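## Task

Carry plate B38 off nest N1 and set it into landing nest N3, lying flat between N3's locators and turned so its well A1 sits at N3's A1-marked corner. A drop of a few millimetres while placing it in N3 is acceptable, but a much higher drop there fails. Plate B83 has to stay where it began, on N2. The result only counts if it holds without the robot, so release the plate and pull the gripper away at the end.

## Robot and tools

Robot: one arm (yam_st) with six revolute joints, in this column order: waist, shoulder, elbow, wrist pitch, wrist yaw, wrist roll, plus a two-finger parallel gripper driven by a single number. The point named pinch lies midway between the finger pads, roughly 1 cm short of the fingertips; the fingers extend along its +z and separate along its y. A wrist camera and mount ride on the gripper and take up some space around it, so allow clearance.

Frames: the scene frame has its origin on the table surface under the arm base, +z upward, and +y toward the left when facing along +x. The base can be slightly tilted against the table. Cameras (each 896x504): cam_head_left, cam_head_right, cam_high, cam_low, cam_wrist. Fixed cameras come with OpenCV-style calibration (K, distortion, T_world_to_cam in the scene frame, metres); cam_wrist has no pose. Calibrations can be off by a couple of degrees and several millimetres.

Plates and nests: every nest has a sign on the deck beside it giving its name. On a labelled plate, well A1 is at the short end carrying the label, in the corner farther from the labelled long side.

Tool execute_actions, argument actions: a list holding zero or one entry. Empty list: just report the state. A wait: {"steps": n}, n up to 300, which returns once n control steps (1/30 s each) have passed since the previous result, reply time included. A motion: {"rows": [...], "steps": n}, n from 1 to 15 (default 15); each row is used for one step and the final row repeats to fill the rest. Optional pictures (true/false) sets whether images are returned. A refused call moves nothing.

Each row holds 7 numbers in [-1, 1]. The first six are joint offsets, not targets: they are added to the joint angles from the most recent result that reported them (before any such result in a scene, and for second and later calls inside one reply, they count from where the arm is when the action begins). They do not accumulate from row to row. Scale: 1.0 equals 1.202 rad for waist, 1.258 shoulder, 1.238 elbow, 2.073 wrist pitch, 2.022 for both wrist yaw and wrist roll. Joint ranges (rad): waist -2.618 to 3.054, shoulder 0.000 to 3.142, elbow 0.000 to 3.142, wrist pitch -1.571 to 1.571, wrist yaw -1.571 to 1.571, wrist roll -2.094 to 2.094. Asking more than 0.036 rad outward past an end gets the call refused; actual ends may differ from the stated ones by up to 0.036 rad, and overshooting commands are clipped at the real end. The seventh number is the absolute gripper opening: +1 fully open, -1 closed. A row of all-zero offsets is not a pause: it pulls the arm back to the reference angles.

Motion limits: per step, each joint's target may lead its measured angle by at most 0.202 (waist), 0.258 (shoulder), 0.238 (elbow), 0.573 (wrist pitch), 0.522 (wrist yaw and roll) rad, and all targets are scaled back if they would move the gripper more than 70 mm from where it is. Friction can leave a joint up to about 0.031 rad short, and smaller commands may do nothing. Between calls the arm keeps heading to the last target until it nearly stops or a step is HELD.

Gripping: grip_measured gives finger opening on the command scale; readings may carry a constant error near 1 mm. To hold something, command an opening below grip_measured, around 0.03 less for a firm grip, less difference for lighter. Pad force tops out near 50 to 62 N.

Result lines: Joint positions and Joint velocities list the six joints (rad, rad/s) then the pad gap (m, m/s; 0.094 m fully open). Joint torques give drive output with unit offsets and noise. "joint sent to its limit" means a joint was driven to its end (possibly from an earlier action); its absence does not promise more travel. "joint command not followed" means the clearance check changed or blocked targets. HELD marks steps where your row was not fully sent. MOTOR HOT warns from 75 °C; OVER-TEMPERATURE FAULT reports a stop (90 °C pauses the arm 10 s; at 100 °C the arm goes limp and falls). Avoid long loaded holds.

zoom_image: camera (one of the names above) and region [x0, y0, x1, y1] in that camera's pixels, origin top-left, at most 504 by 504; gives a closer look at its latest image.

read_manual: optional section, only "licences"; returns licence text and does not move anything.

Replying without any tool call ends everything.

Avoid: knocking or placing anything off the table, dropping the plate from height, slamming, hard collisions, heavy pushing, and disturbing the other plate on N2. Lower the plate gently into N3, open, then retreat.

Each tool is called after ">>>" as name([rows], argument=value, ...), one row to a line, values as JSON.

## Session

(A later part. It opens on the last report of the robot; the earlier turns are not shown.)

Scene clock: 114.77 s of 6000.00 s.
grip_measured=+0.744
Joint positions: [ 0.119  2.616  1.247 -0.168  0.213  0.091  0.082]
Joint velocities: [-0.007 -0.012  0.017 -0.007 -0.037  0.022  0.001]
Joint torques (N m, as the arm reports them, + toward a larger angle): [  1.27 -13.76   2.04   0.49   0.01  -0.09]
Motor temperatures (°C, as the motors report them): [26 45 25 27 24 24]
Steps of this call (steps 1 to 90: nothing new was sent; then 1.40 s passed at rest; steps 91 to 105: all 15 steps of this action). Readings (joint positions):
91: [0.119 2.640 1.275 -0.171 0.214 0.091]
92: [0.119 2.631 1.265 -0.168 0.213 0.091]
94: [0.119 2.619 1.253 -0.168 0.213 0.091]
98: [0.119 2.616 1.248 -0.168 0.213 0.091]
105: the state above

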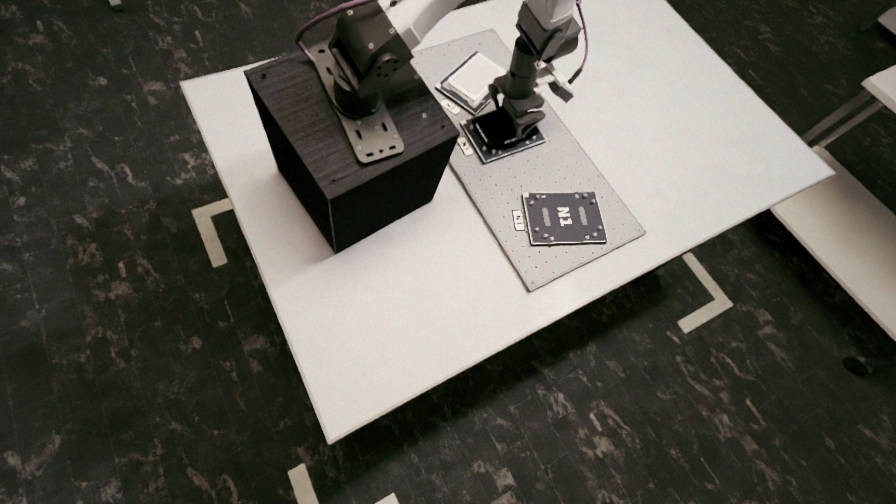

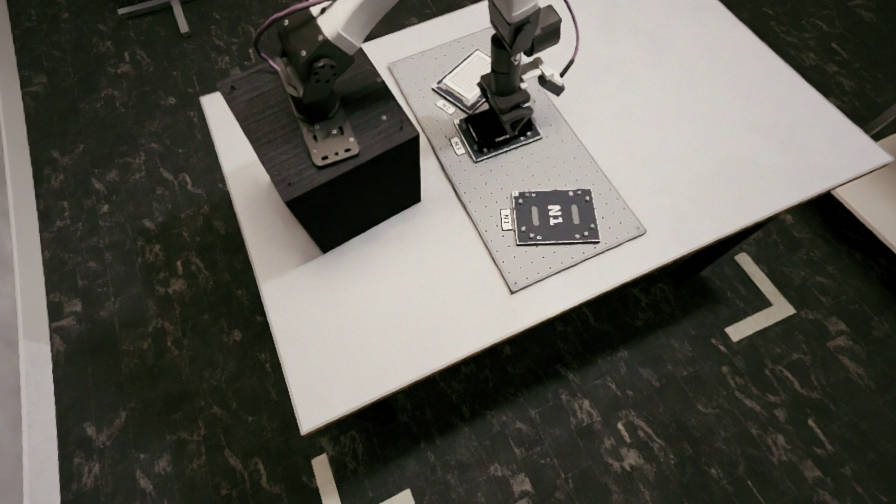

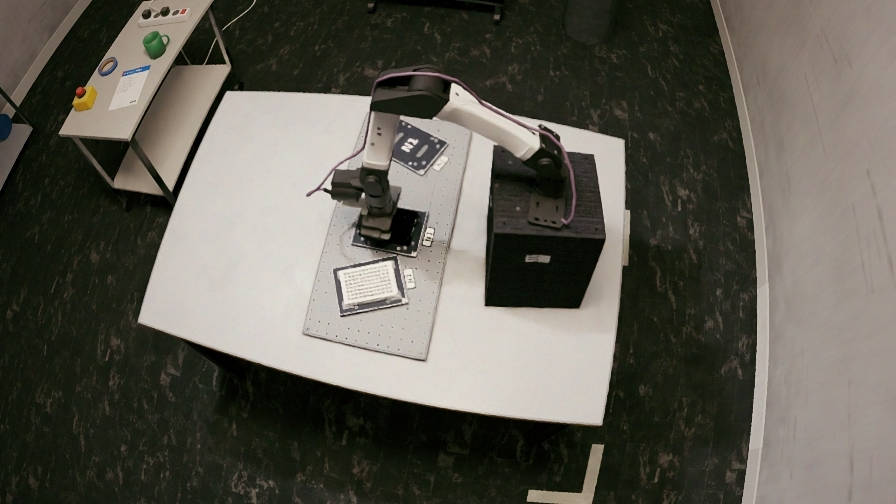

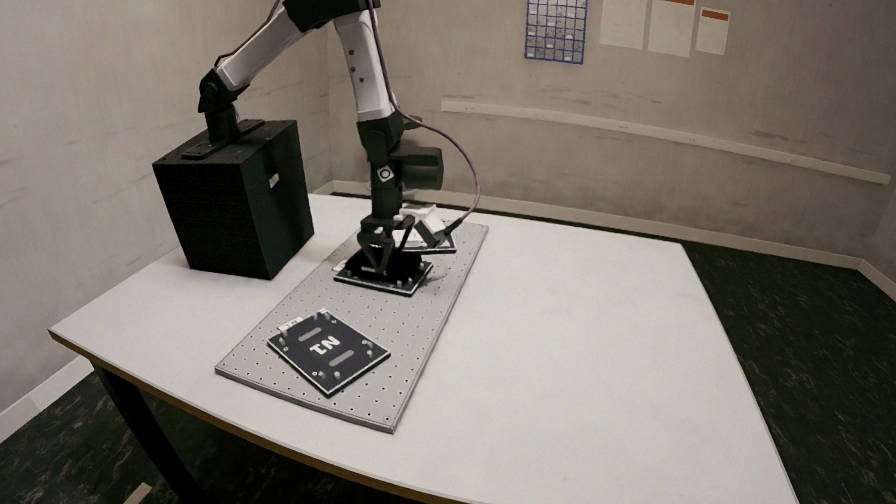

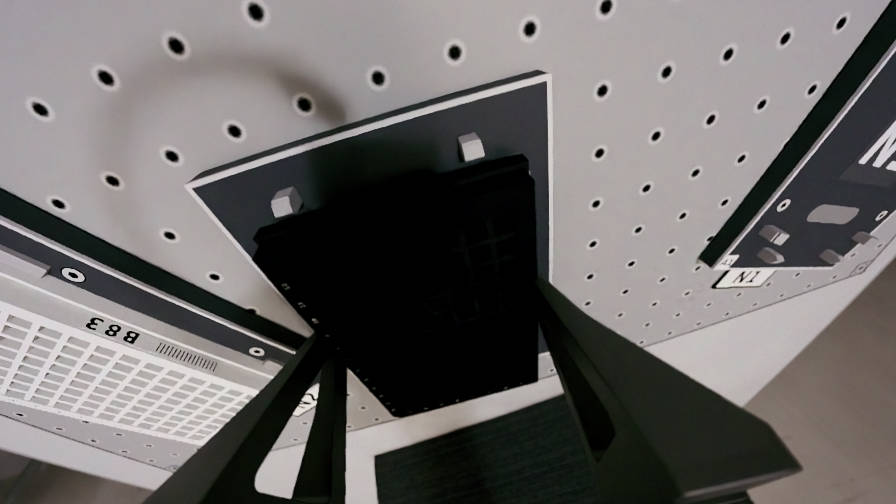

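>>> execute_actions([
  {"rows":[[-0.004,0.012,0.006,0.003,0,0,0.7],[-0.007,0.022,0.011,0.006,0,0,0.7],[-0.009,0.03,0.015,0.008,0,0,0.7],[-0.011,0.038,0.019,0.01,0,0,0.7],[-0.013,0.046,0.024,0.012,0,0,0.7]],"steps":15},
])

Scene clock: 116.83 s of 6000.00 s.
grip_measured=+0.744
Joint positions: [ 0.117  2.628  1.256 -0.169  0.216  0.098  0.082]
Joint velocities: [ 0.002 -0.012  0.012 -0.022  0.022  0.066 -0.001]
Joint torques (N m, as the arm reports them, + toward a larger angle): [ 0.09 -8.52  4.85  0.78 -0.02 -0.16]
Motor temperatures (°C, as the motors report them): [26 46 24 27 24 24]
Steps of this call (steps 1 to 15: the robot went on to your last target; steps 16 to 47: nothing new was sent; steps 48 to 62: all 15 steps of this action). Readings (joint positions):
48: [0.119 2.616 1.247 -0.168 0.213 0.091]
49: [0.119 2.616 1.247 -0.168 0.213 0.091]
51: [0.117 2.623 1.248 -0.163 0.213 0.091]
55: [0.117 2.628 1.256 -0.168 0.216 0.098]
62: the state above

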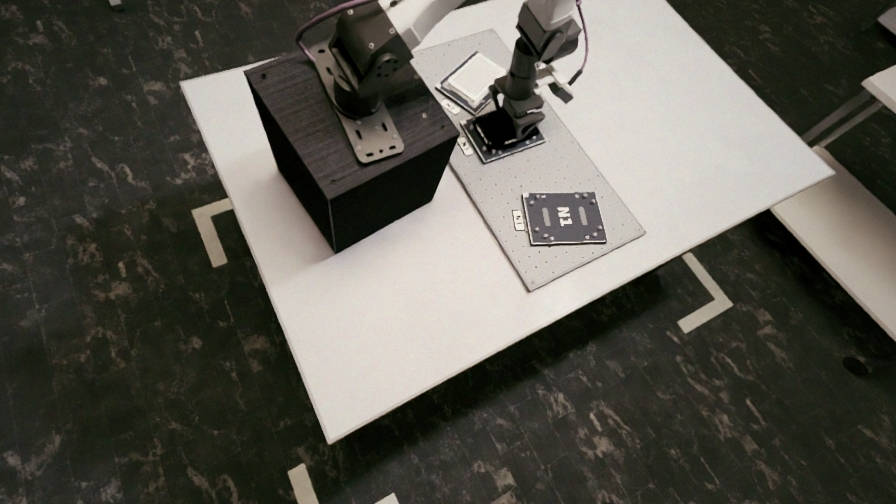

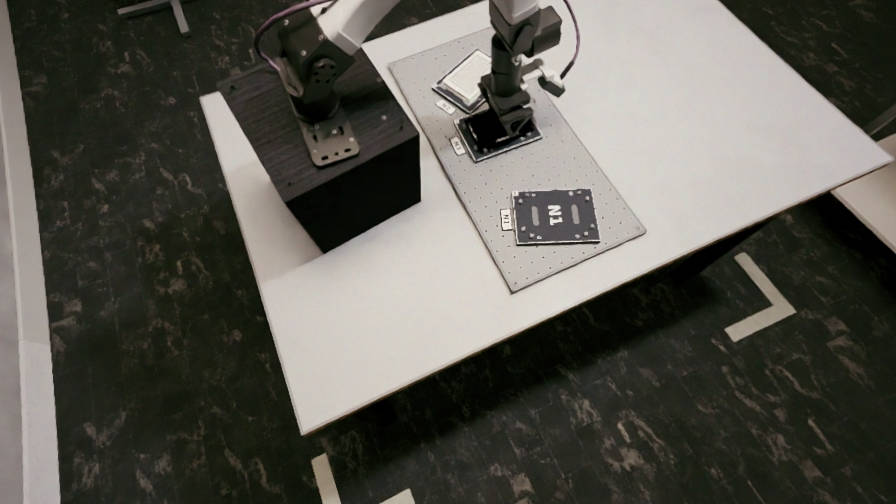

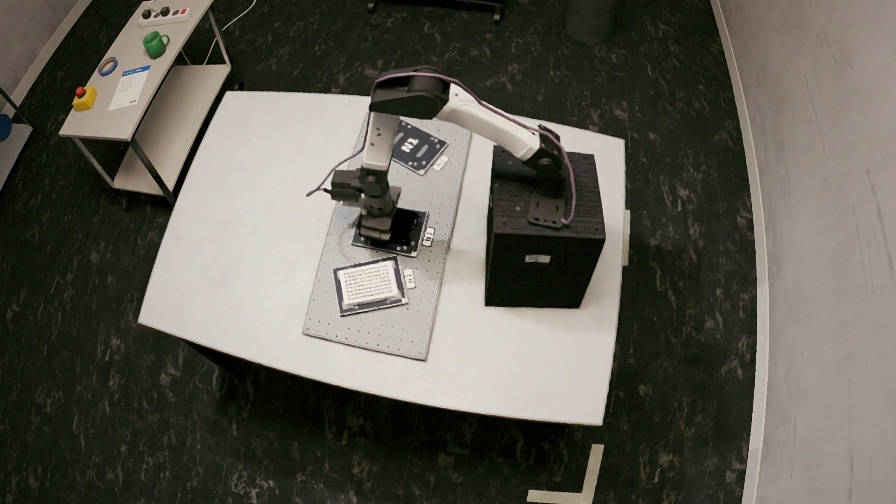

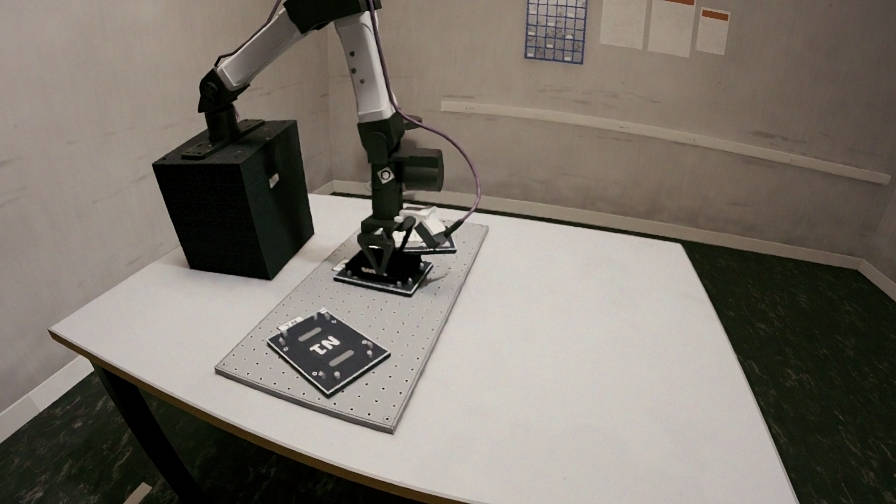

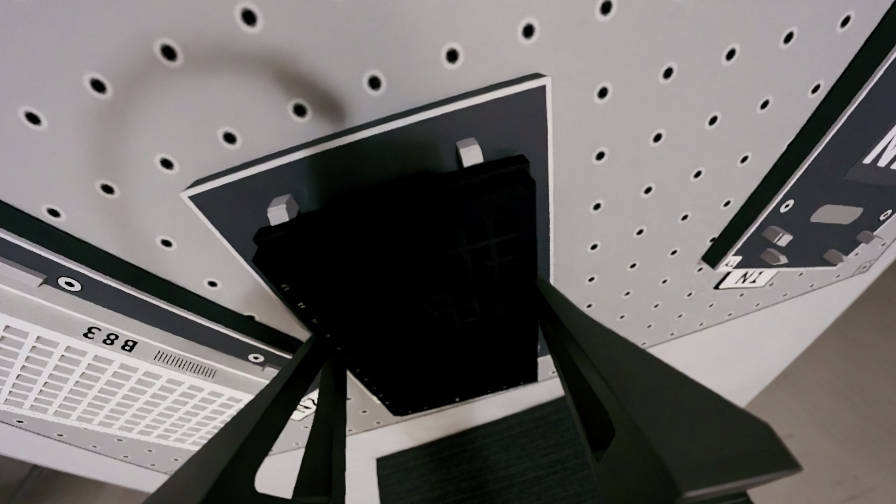

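>>> zoom_image(camera="cam_low", region=[325, 235, 445, 300])

>>> zoom_image(camera="cam_head_left", region=[450, 95, 560, 170])

>>> zoom_image(camera="cam_high", region=[340, 195, 440, 265])

Region (325, 235, 445, 300) of cam_low's 896x504 image, scaled by 4.200, with more detail than that image has; it fills the top 273 rows of this view, and the rest is white.

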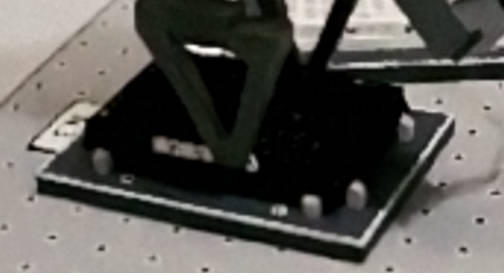

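Region (450, 95, 560, 170) of cam_head_left's 896x504 image, scaled by 4.582, with more detail than that image has; it fills the top 344 rows of this view, and the rest is white.

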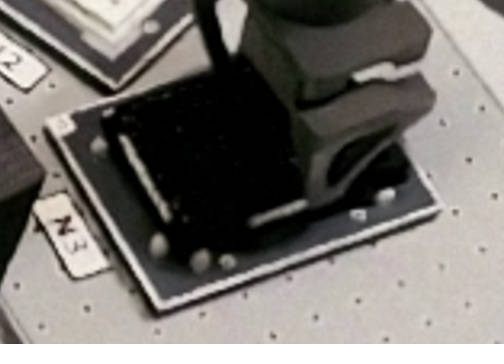

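Region (340, 195, 440, 265) of cam_high's 896x504 image, scaled by 5.040, with more detail than that image has; it fills the top 353 rows of this view, and the rest is white.

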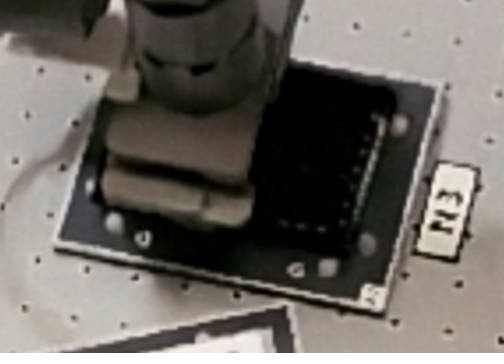

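>>> execute_actions([
  {"rows":[[0,-0.03,0,0,0,0,0.7],[0.004,-0.03,0.008,-0.008,0,-0.004,0.7],[0.008,-0.03,0.014,-0.015,0,-0.006,0.7],[0.011,-0.028,0.018,-0.02,-0.002,-0.007,0.7]],"steps":15},
])

Scene clock: 124.23 s of 6000.00 s.
grip_measured=+0.744
Joint positions: [ 0.123  2.615  1.256 -0.201  0.215  0.094  0.082]
Joint velocities: [-0.002  0.002 -0.007 -0.022 -0.037 -0.051 -0.001]
Joint torques (N m, as the arm reports them, + toward a larger angle): [  1.72 -13.77   5.06   0.36  -0.05  -0.21]
Motor temperatures (°C, as the motors report them): [26 44 25 27 24 24]
Steps of this call (steps 1 to 15: the robot went on to your last target; steps 16 to 90: nothing new was sent; then 3.90 s passed at rest; steps 91 to 105: all 15 steps of this action). Readings (joint positions):
91: [0.117 2.624 1.256 -0.171 0.216 0.099]
92: [0.117 2.621 1.256 -0.174 0.215 0.099]
94: [0.117 2.616 1.256 -0.179 0.215 0.098]
98: [0.123 2.615 1.256 -0.193 0.215 0.095]
105: the state above

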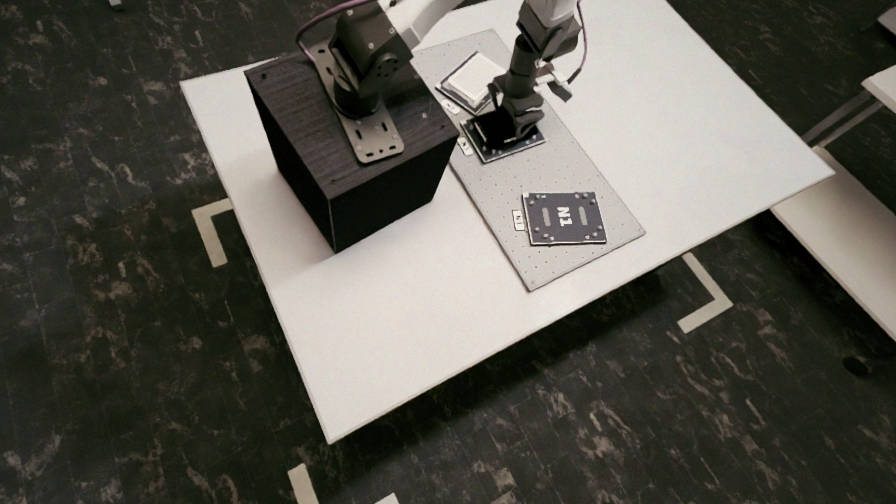

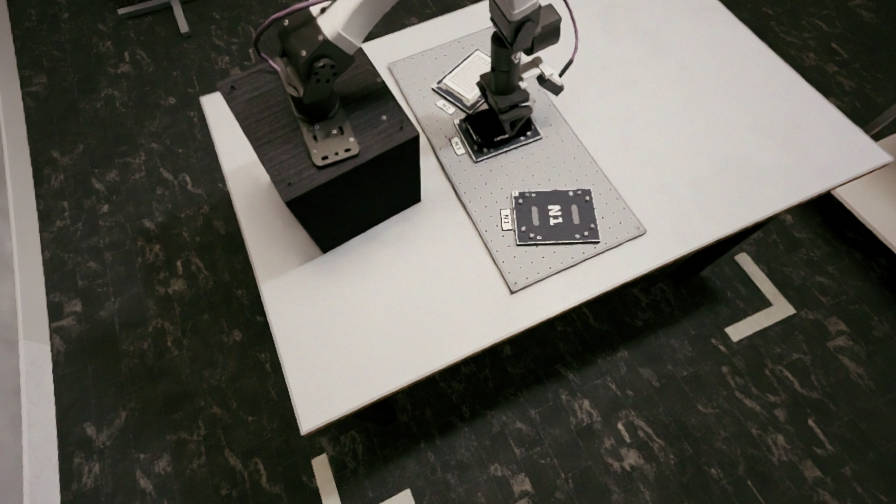

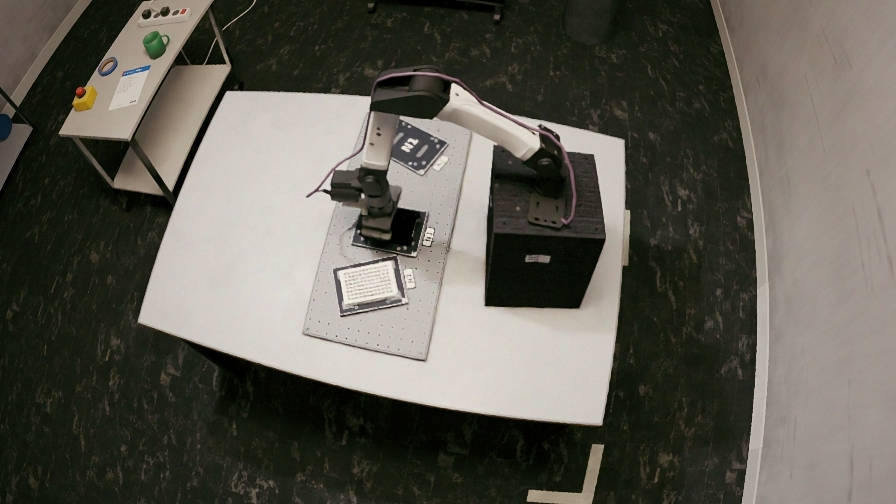

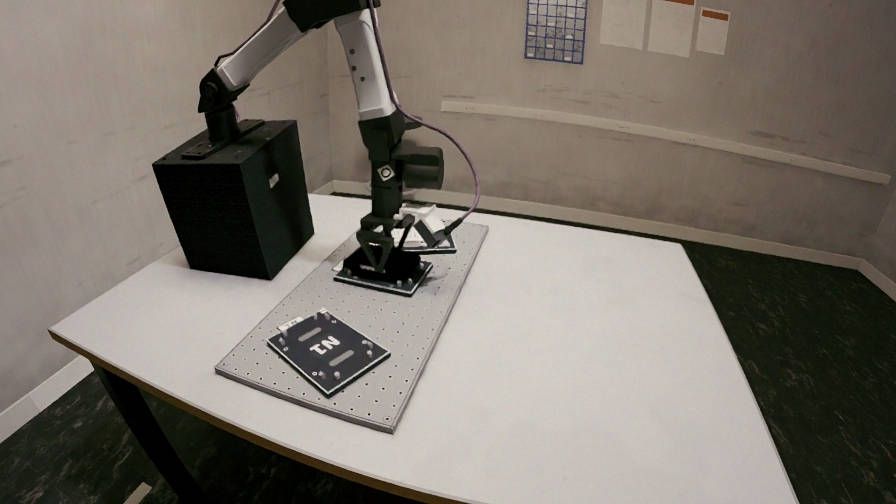

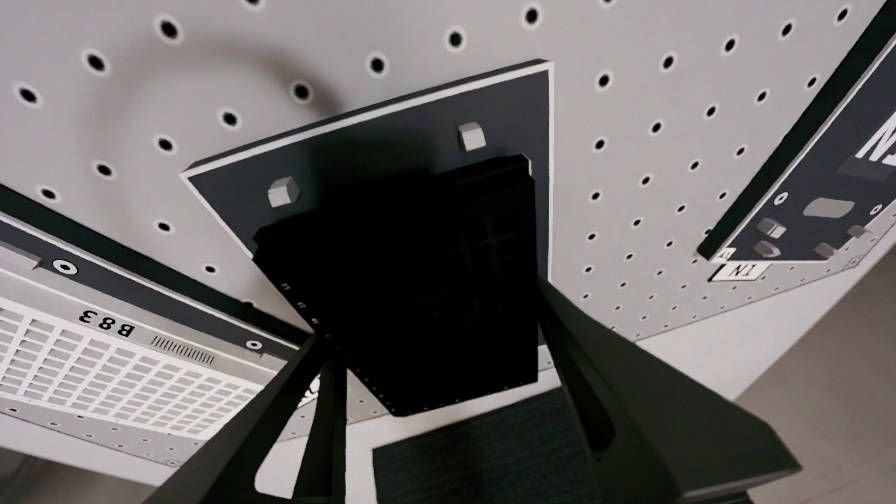

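>>> execute_actions([
  {"rows":[[0.005,0,0.015,0,0,-0.003,0.7],[0.01,0,0.03,-0.004,0,-0.005,0.7],[0.013,0,0.036,-0.006,0,-0.006,0.7]],"steps":15},
])

Scene clock: 126.63 s of 6000.00 s.
grip_measured=+0.744
Joint positions: [ 0.133  2.615  1.284 -0.21   0.215  0.092  0.082]
Joint velocities: [ 0.002  0.012  0.007  0.022  0.051 -0.007 -0.001]
Joint torques (N m, as the arm reports them, + toward a larger angle): [  1.67 -12.25   4.82   0.44   0.    -0.21]
Motor temperatures (°C, as the motors report them): [26 45 25 27 24 24]
Steps of this call (steps 1 to 15: the robot went on to your last target; steps 16 to 57: nothing new was sent; steps 58 to 72: all 15 steps of this action). Readings (joint positions):
58: [0.123 2.615 1.256 -0.203 0.215 0.094]
59: [0.124 2.615 1.259 -0.205 0.215 0.094]
61: [0.127 2.615 1.269 -0.210 0.215 0.093]
65: [0.133 2.615 1.284 -0.210 0.215 0.092]
72: the state above

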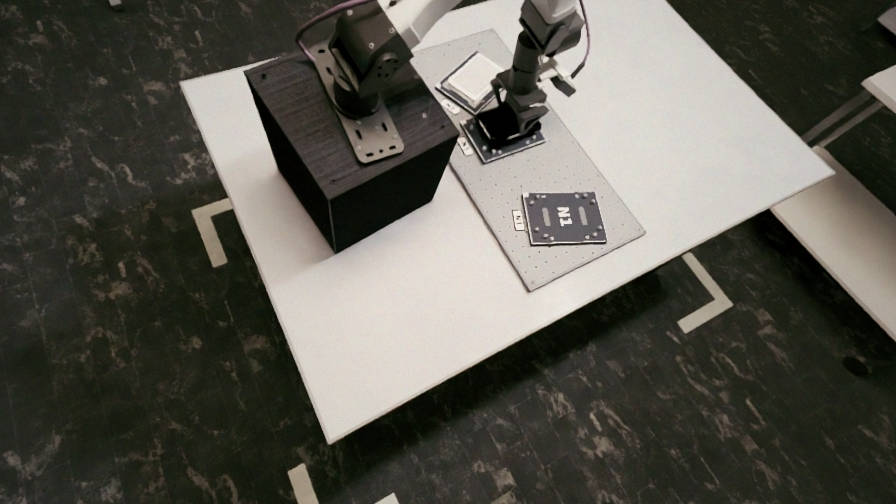

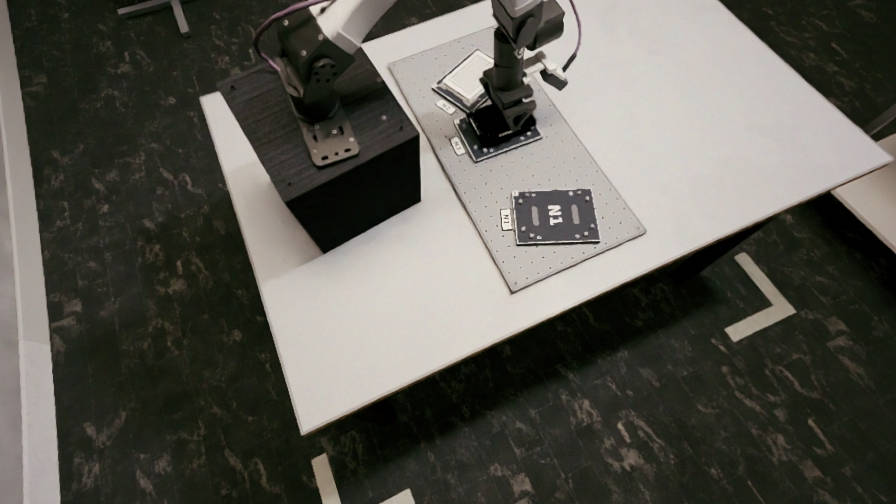

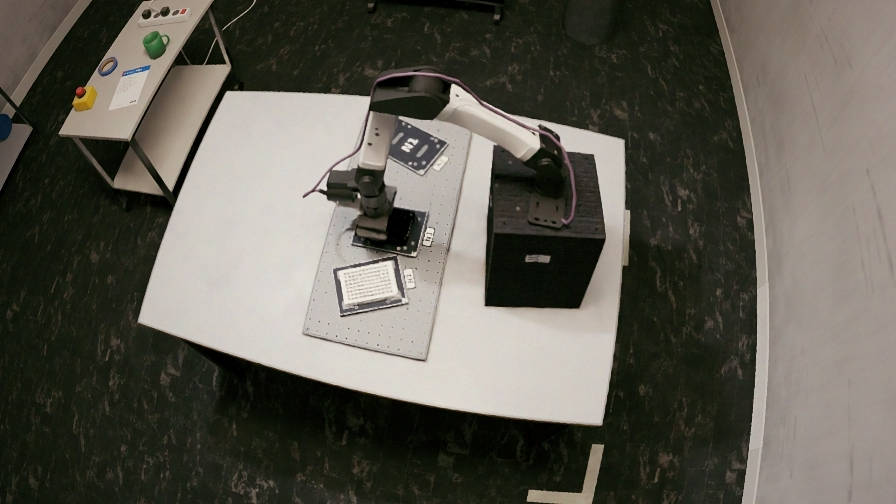

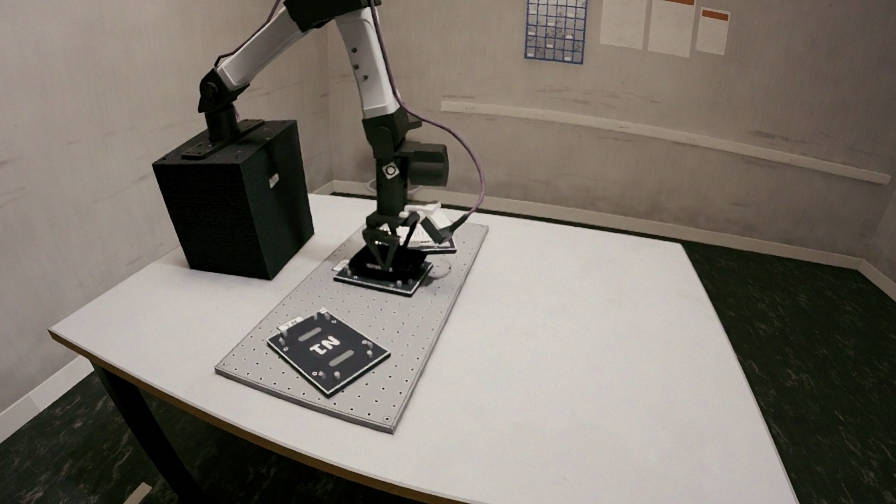

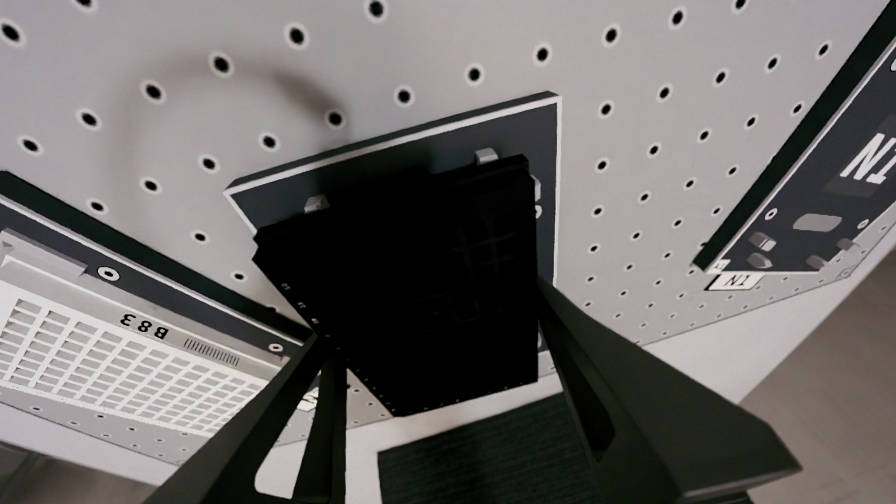

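>>> execute_actions([
  {"rows":[[-0.003,0.015,0.002,0.004,0,0,0.7],[-0.005,0.025,0.004,0.008,0,0,0.7],[-0.007,0.033,0.006,0.011,0,0,0.7],[-0.008,0.038,0.007,0.013,0,0,0.7]],"steps":15},
])

Scene clock: 129.13 s of 6000.00 s.
grip_measured=+0.744
Joint positions: [ 0.131  2.637  1.284 -0.19   0.211  0.092  0.082]
Joint velocities: [-0.017 -0.022  0.002 -0.007 -0.007  0.037 -0.001]
Joint torques (N m, as the arm reports them, + toward a larger angle): [  0.63 -10.11   4.26   0.57   0.04  -0.08]
Motor temperatures (°C, as the motors report them): [26 45 25 27 24 24]
Steps of this call (steps 1 to 15: the robot went on to your last target; steps 16 to 60: nothing new was sent; steps 61 to 75: all 15 steps of this action). Readings (joint positions):
61: [0.133 2.615 1.284 -0.210 0.215 0.091]
62: [0.133 2.615 1.284 -0.209 0.215 0.091]
64: [0.133 2.622 1.284 -0.201 0.215 0.091]
68: [0.131 2.637 1.284 -0.193 0.212 0.092]
75: the state above

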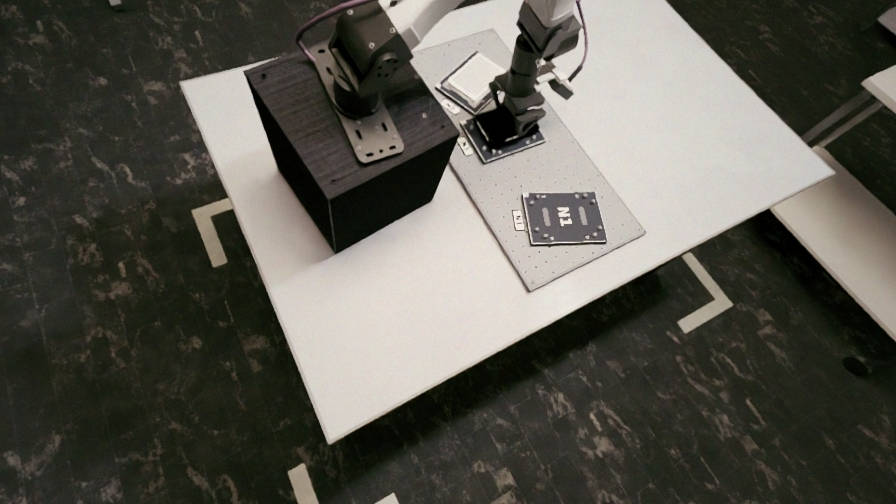

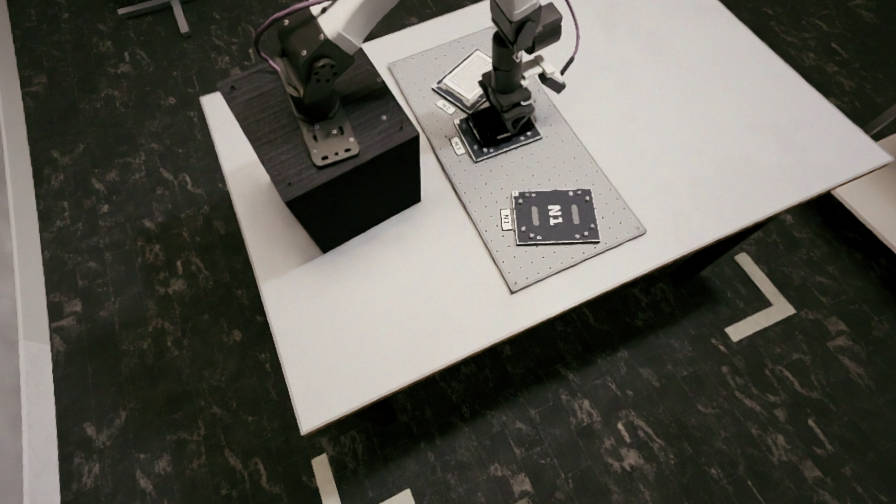

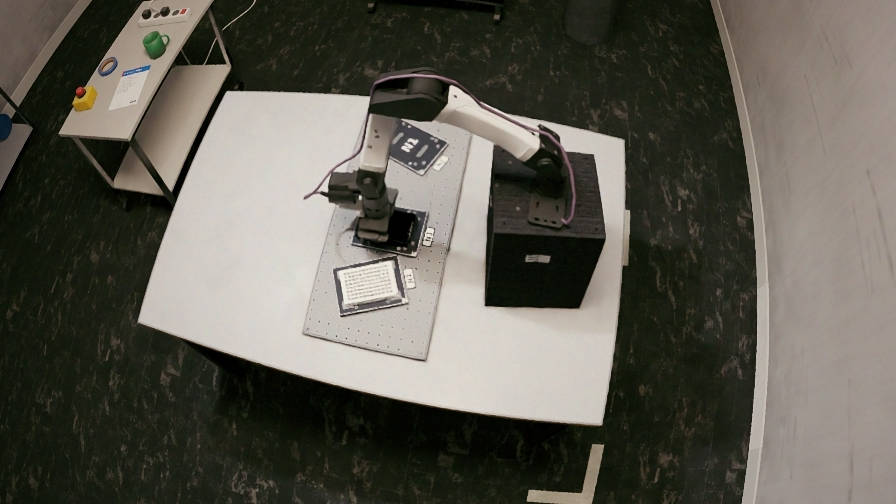

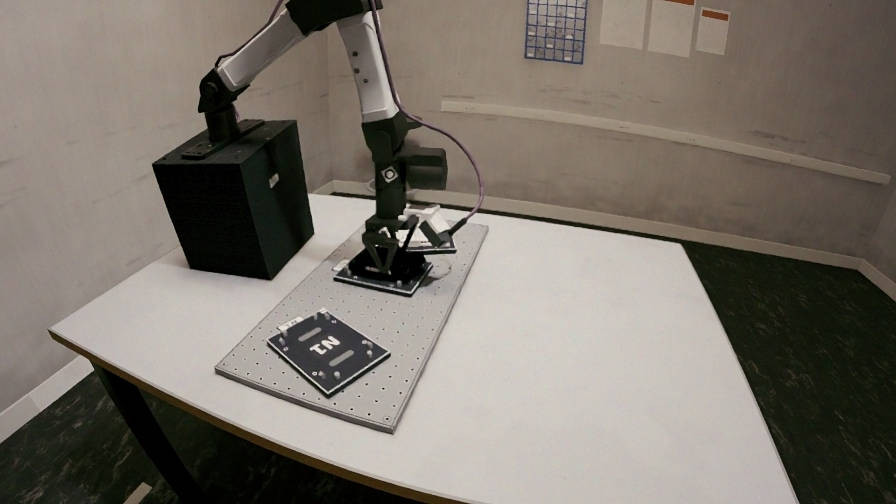

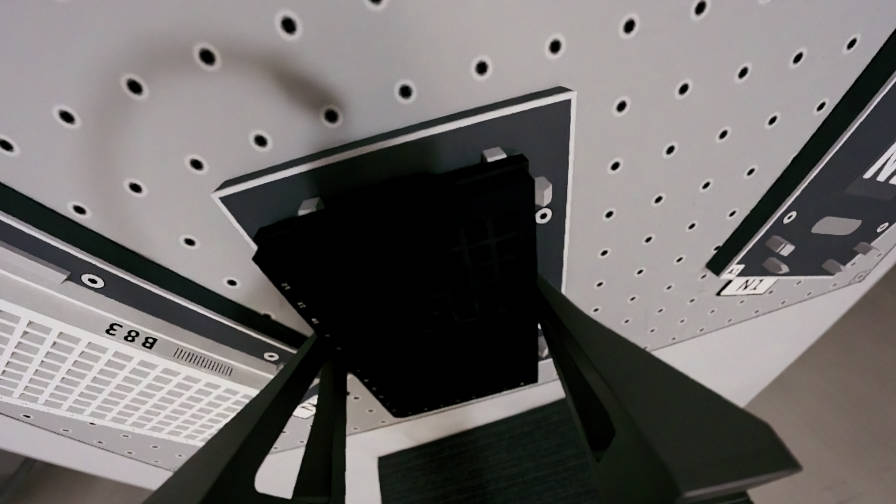

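>>> execute_actions([
  {"rows":[[-0.006,0,0,0,0,0,0.7],[-0.011,0,0,0,0,0,0.7]],"steps":15},
])

Scene clock: 130.77 s of 6000.00 s.
grip_measured=+0.744
Joint positions: [ 0.13   2.637  1.284 -0.19   0.209  0.092  0.082]
Joint velocities: [-0.007 -0.002 -0.007 -0.037 -0.022  0.022 -0.001]
Joint torques (N m, as the arm reports them, + toward a larger angle): [  0.39 -12.27   3.44   0.51   0.02  -0.09]
Motor temperatures (°C, as the motors report them): [26 45 25 27 24 24]
Steps of this call (steps 1 to 15: the robot went on to your last target; steps 16 to 34: nothing new was sent; steps 35 to 49: all 15 steps of this action). Readings (joint positions):
35: [0.131 2.637 1.284 -0.190 0.211 0.092]
36: [0.131 2.637 1.284 -0.190 0.211 0.092]
38: [0.130 2.637 1.284 -0.190 0.209 0.092]
42: [0.130 2.637 1.284 -0.190 0.209 0.092]
49: the state above

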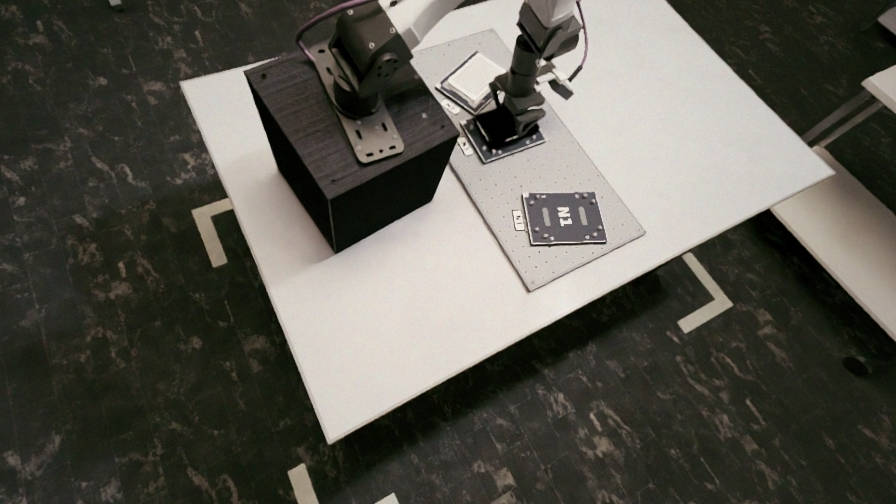

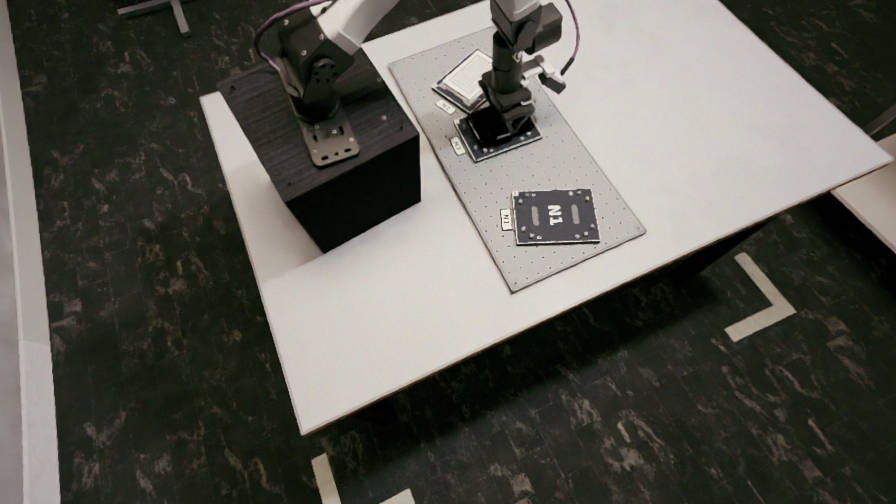

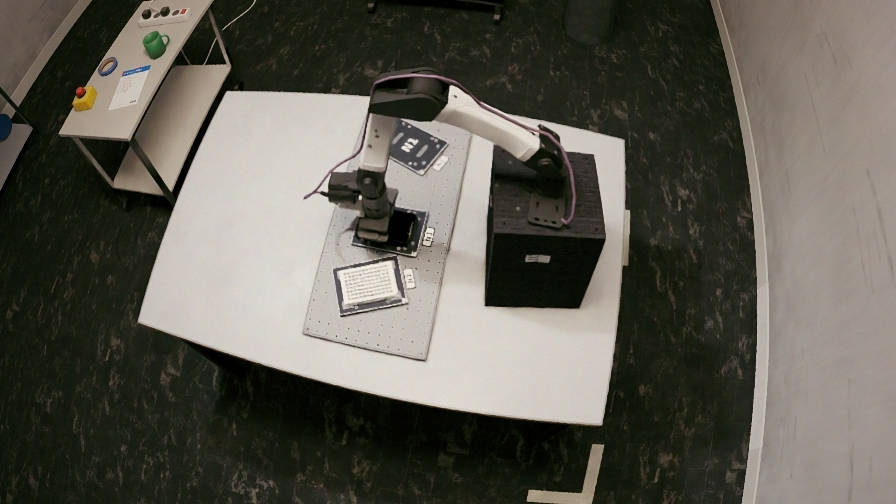

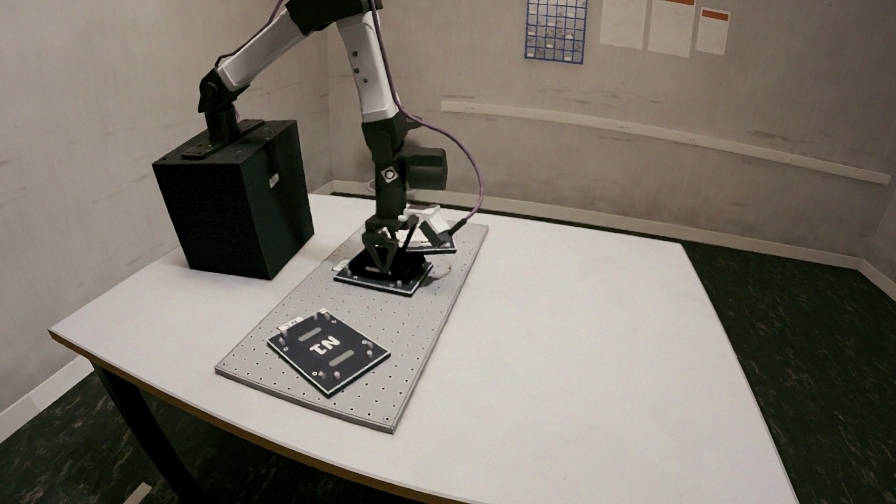

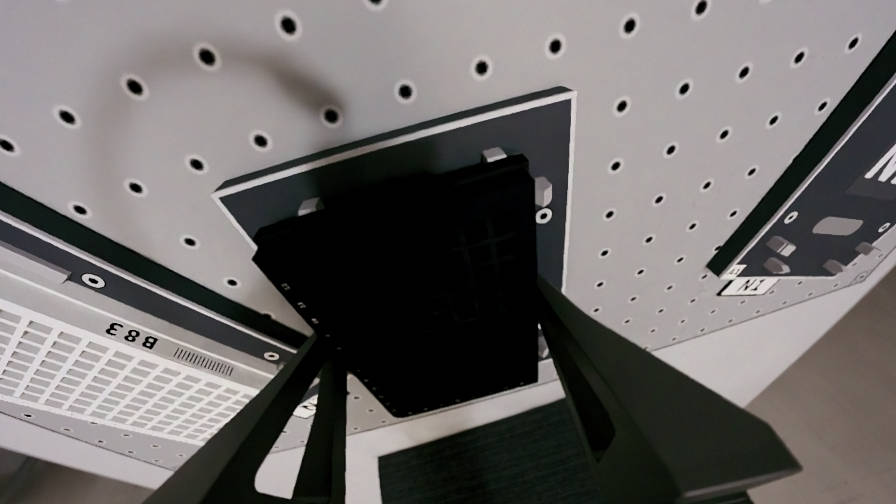

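>>> execute_actions([
  {"rows":[[0,-0.025,0,0,0,0,0.7],[0,-0.025,0,0,0,0,0.7],[0,-0.025,0,0,0,0,0.7],[-0.005,-0.025,-0.008,-0.006,0.003,0,0.7],[-0.009,-0.025,-0.016,-0.01,0.005,0,0.7]],"steps":15},
])

Scene clock: 132.07 s of 6000.00 s.
grip_measured=+0.744
Joint positions: [ 0.125  2.631  1.284 -0.201  0.211  0.092  0.082]
Joint velocities: [-0.007  0.007 -0.002 -0.022  0.022  0.022  0.   ]
Joint torques (N m, as the arm reports them, + toward a larger angle): [  0.84 -14.21   1.95   0.36   0.09  -0.09]
Motor temperatures (°C, as the motors report them): [26 46 25 27 24 24]
Steps of this call (steps 1 to 15: the robot went on to your last target; steps 16 to 24: nothing new was sent; steps 25 to 39: all 15 steps of this action). Readings (joint positions):
25: [0.130 2.635 1.284 -0.191 0.208 0.092]
26: [0.130 2.634 1.284 -0.191 0.208 0.092]
28: [0.130 2.632 1.284 -0.191 0.208 0.092]
32: [0.127 2.631 1.284 -0.198 0.209 0.092]
39: the state above

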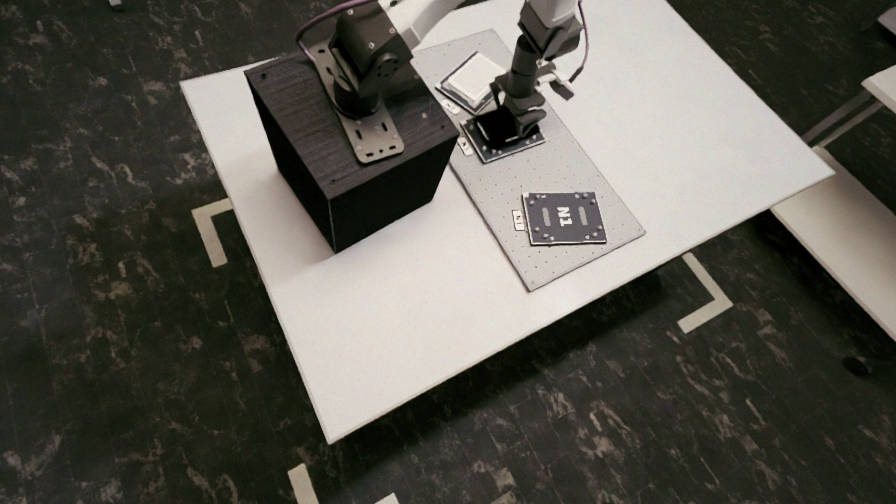

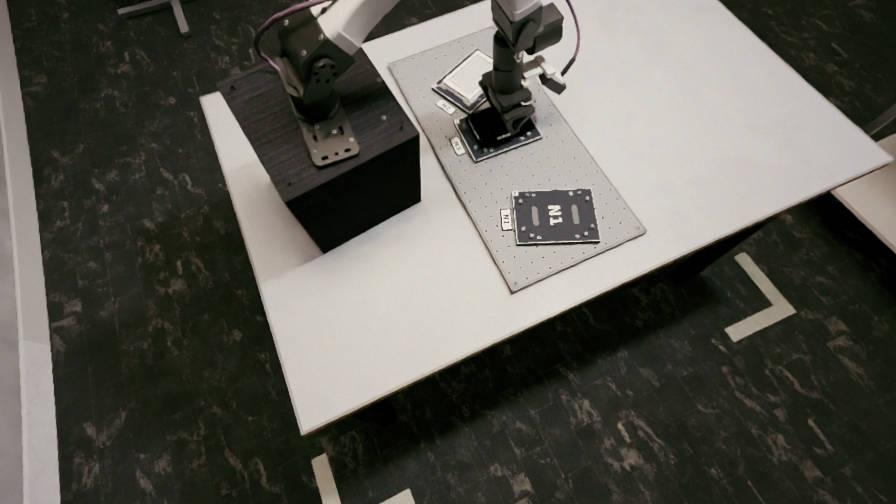

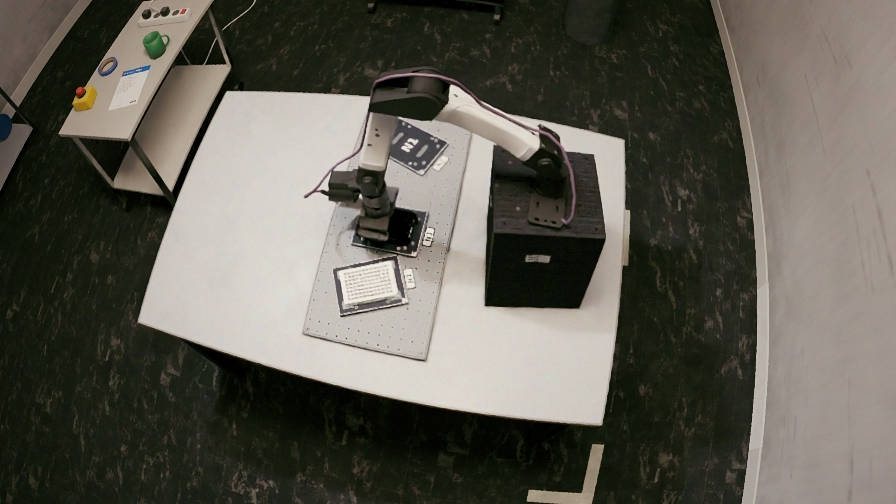

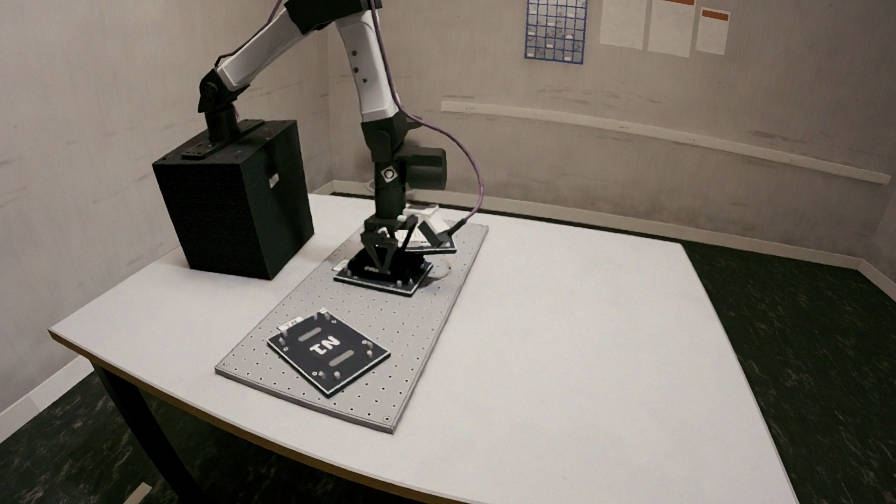

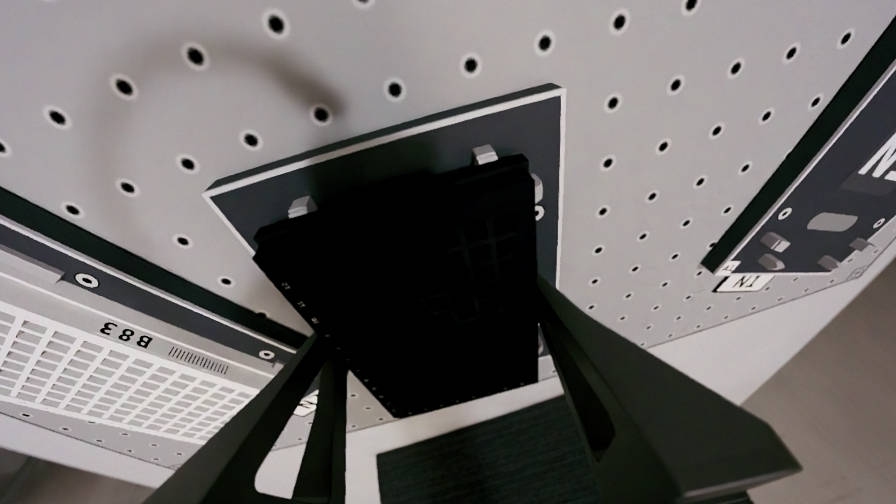

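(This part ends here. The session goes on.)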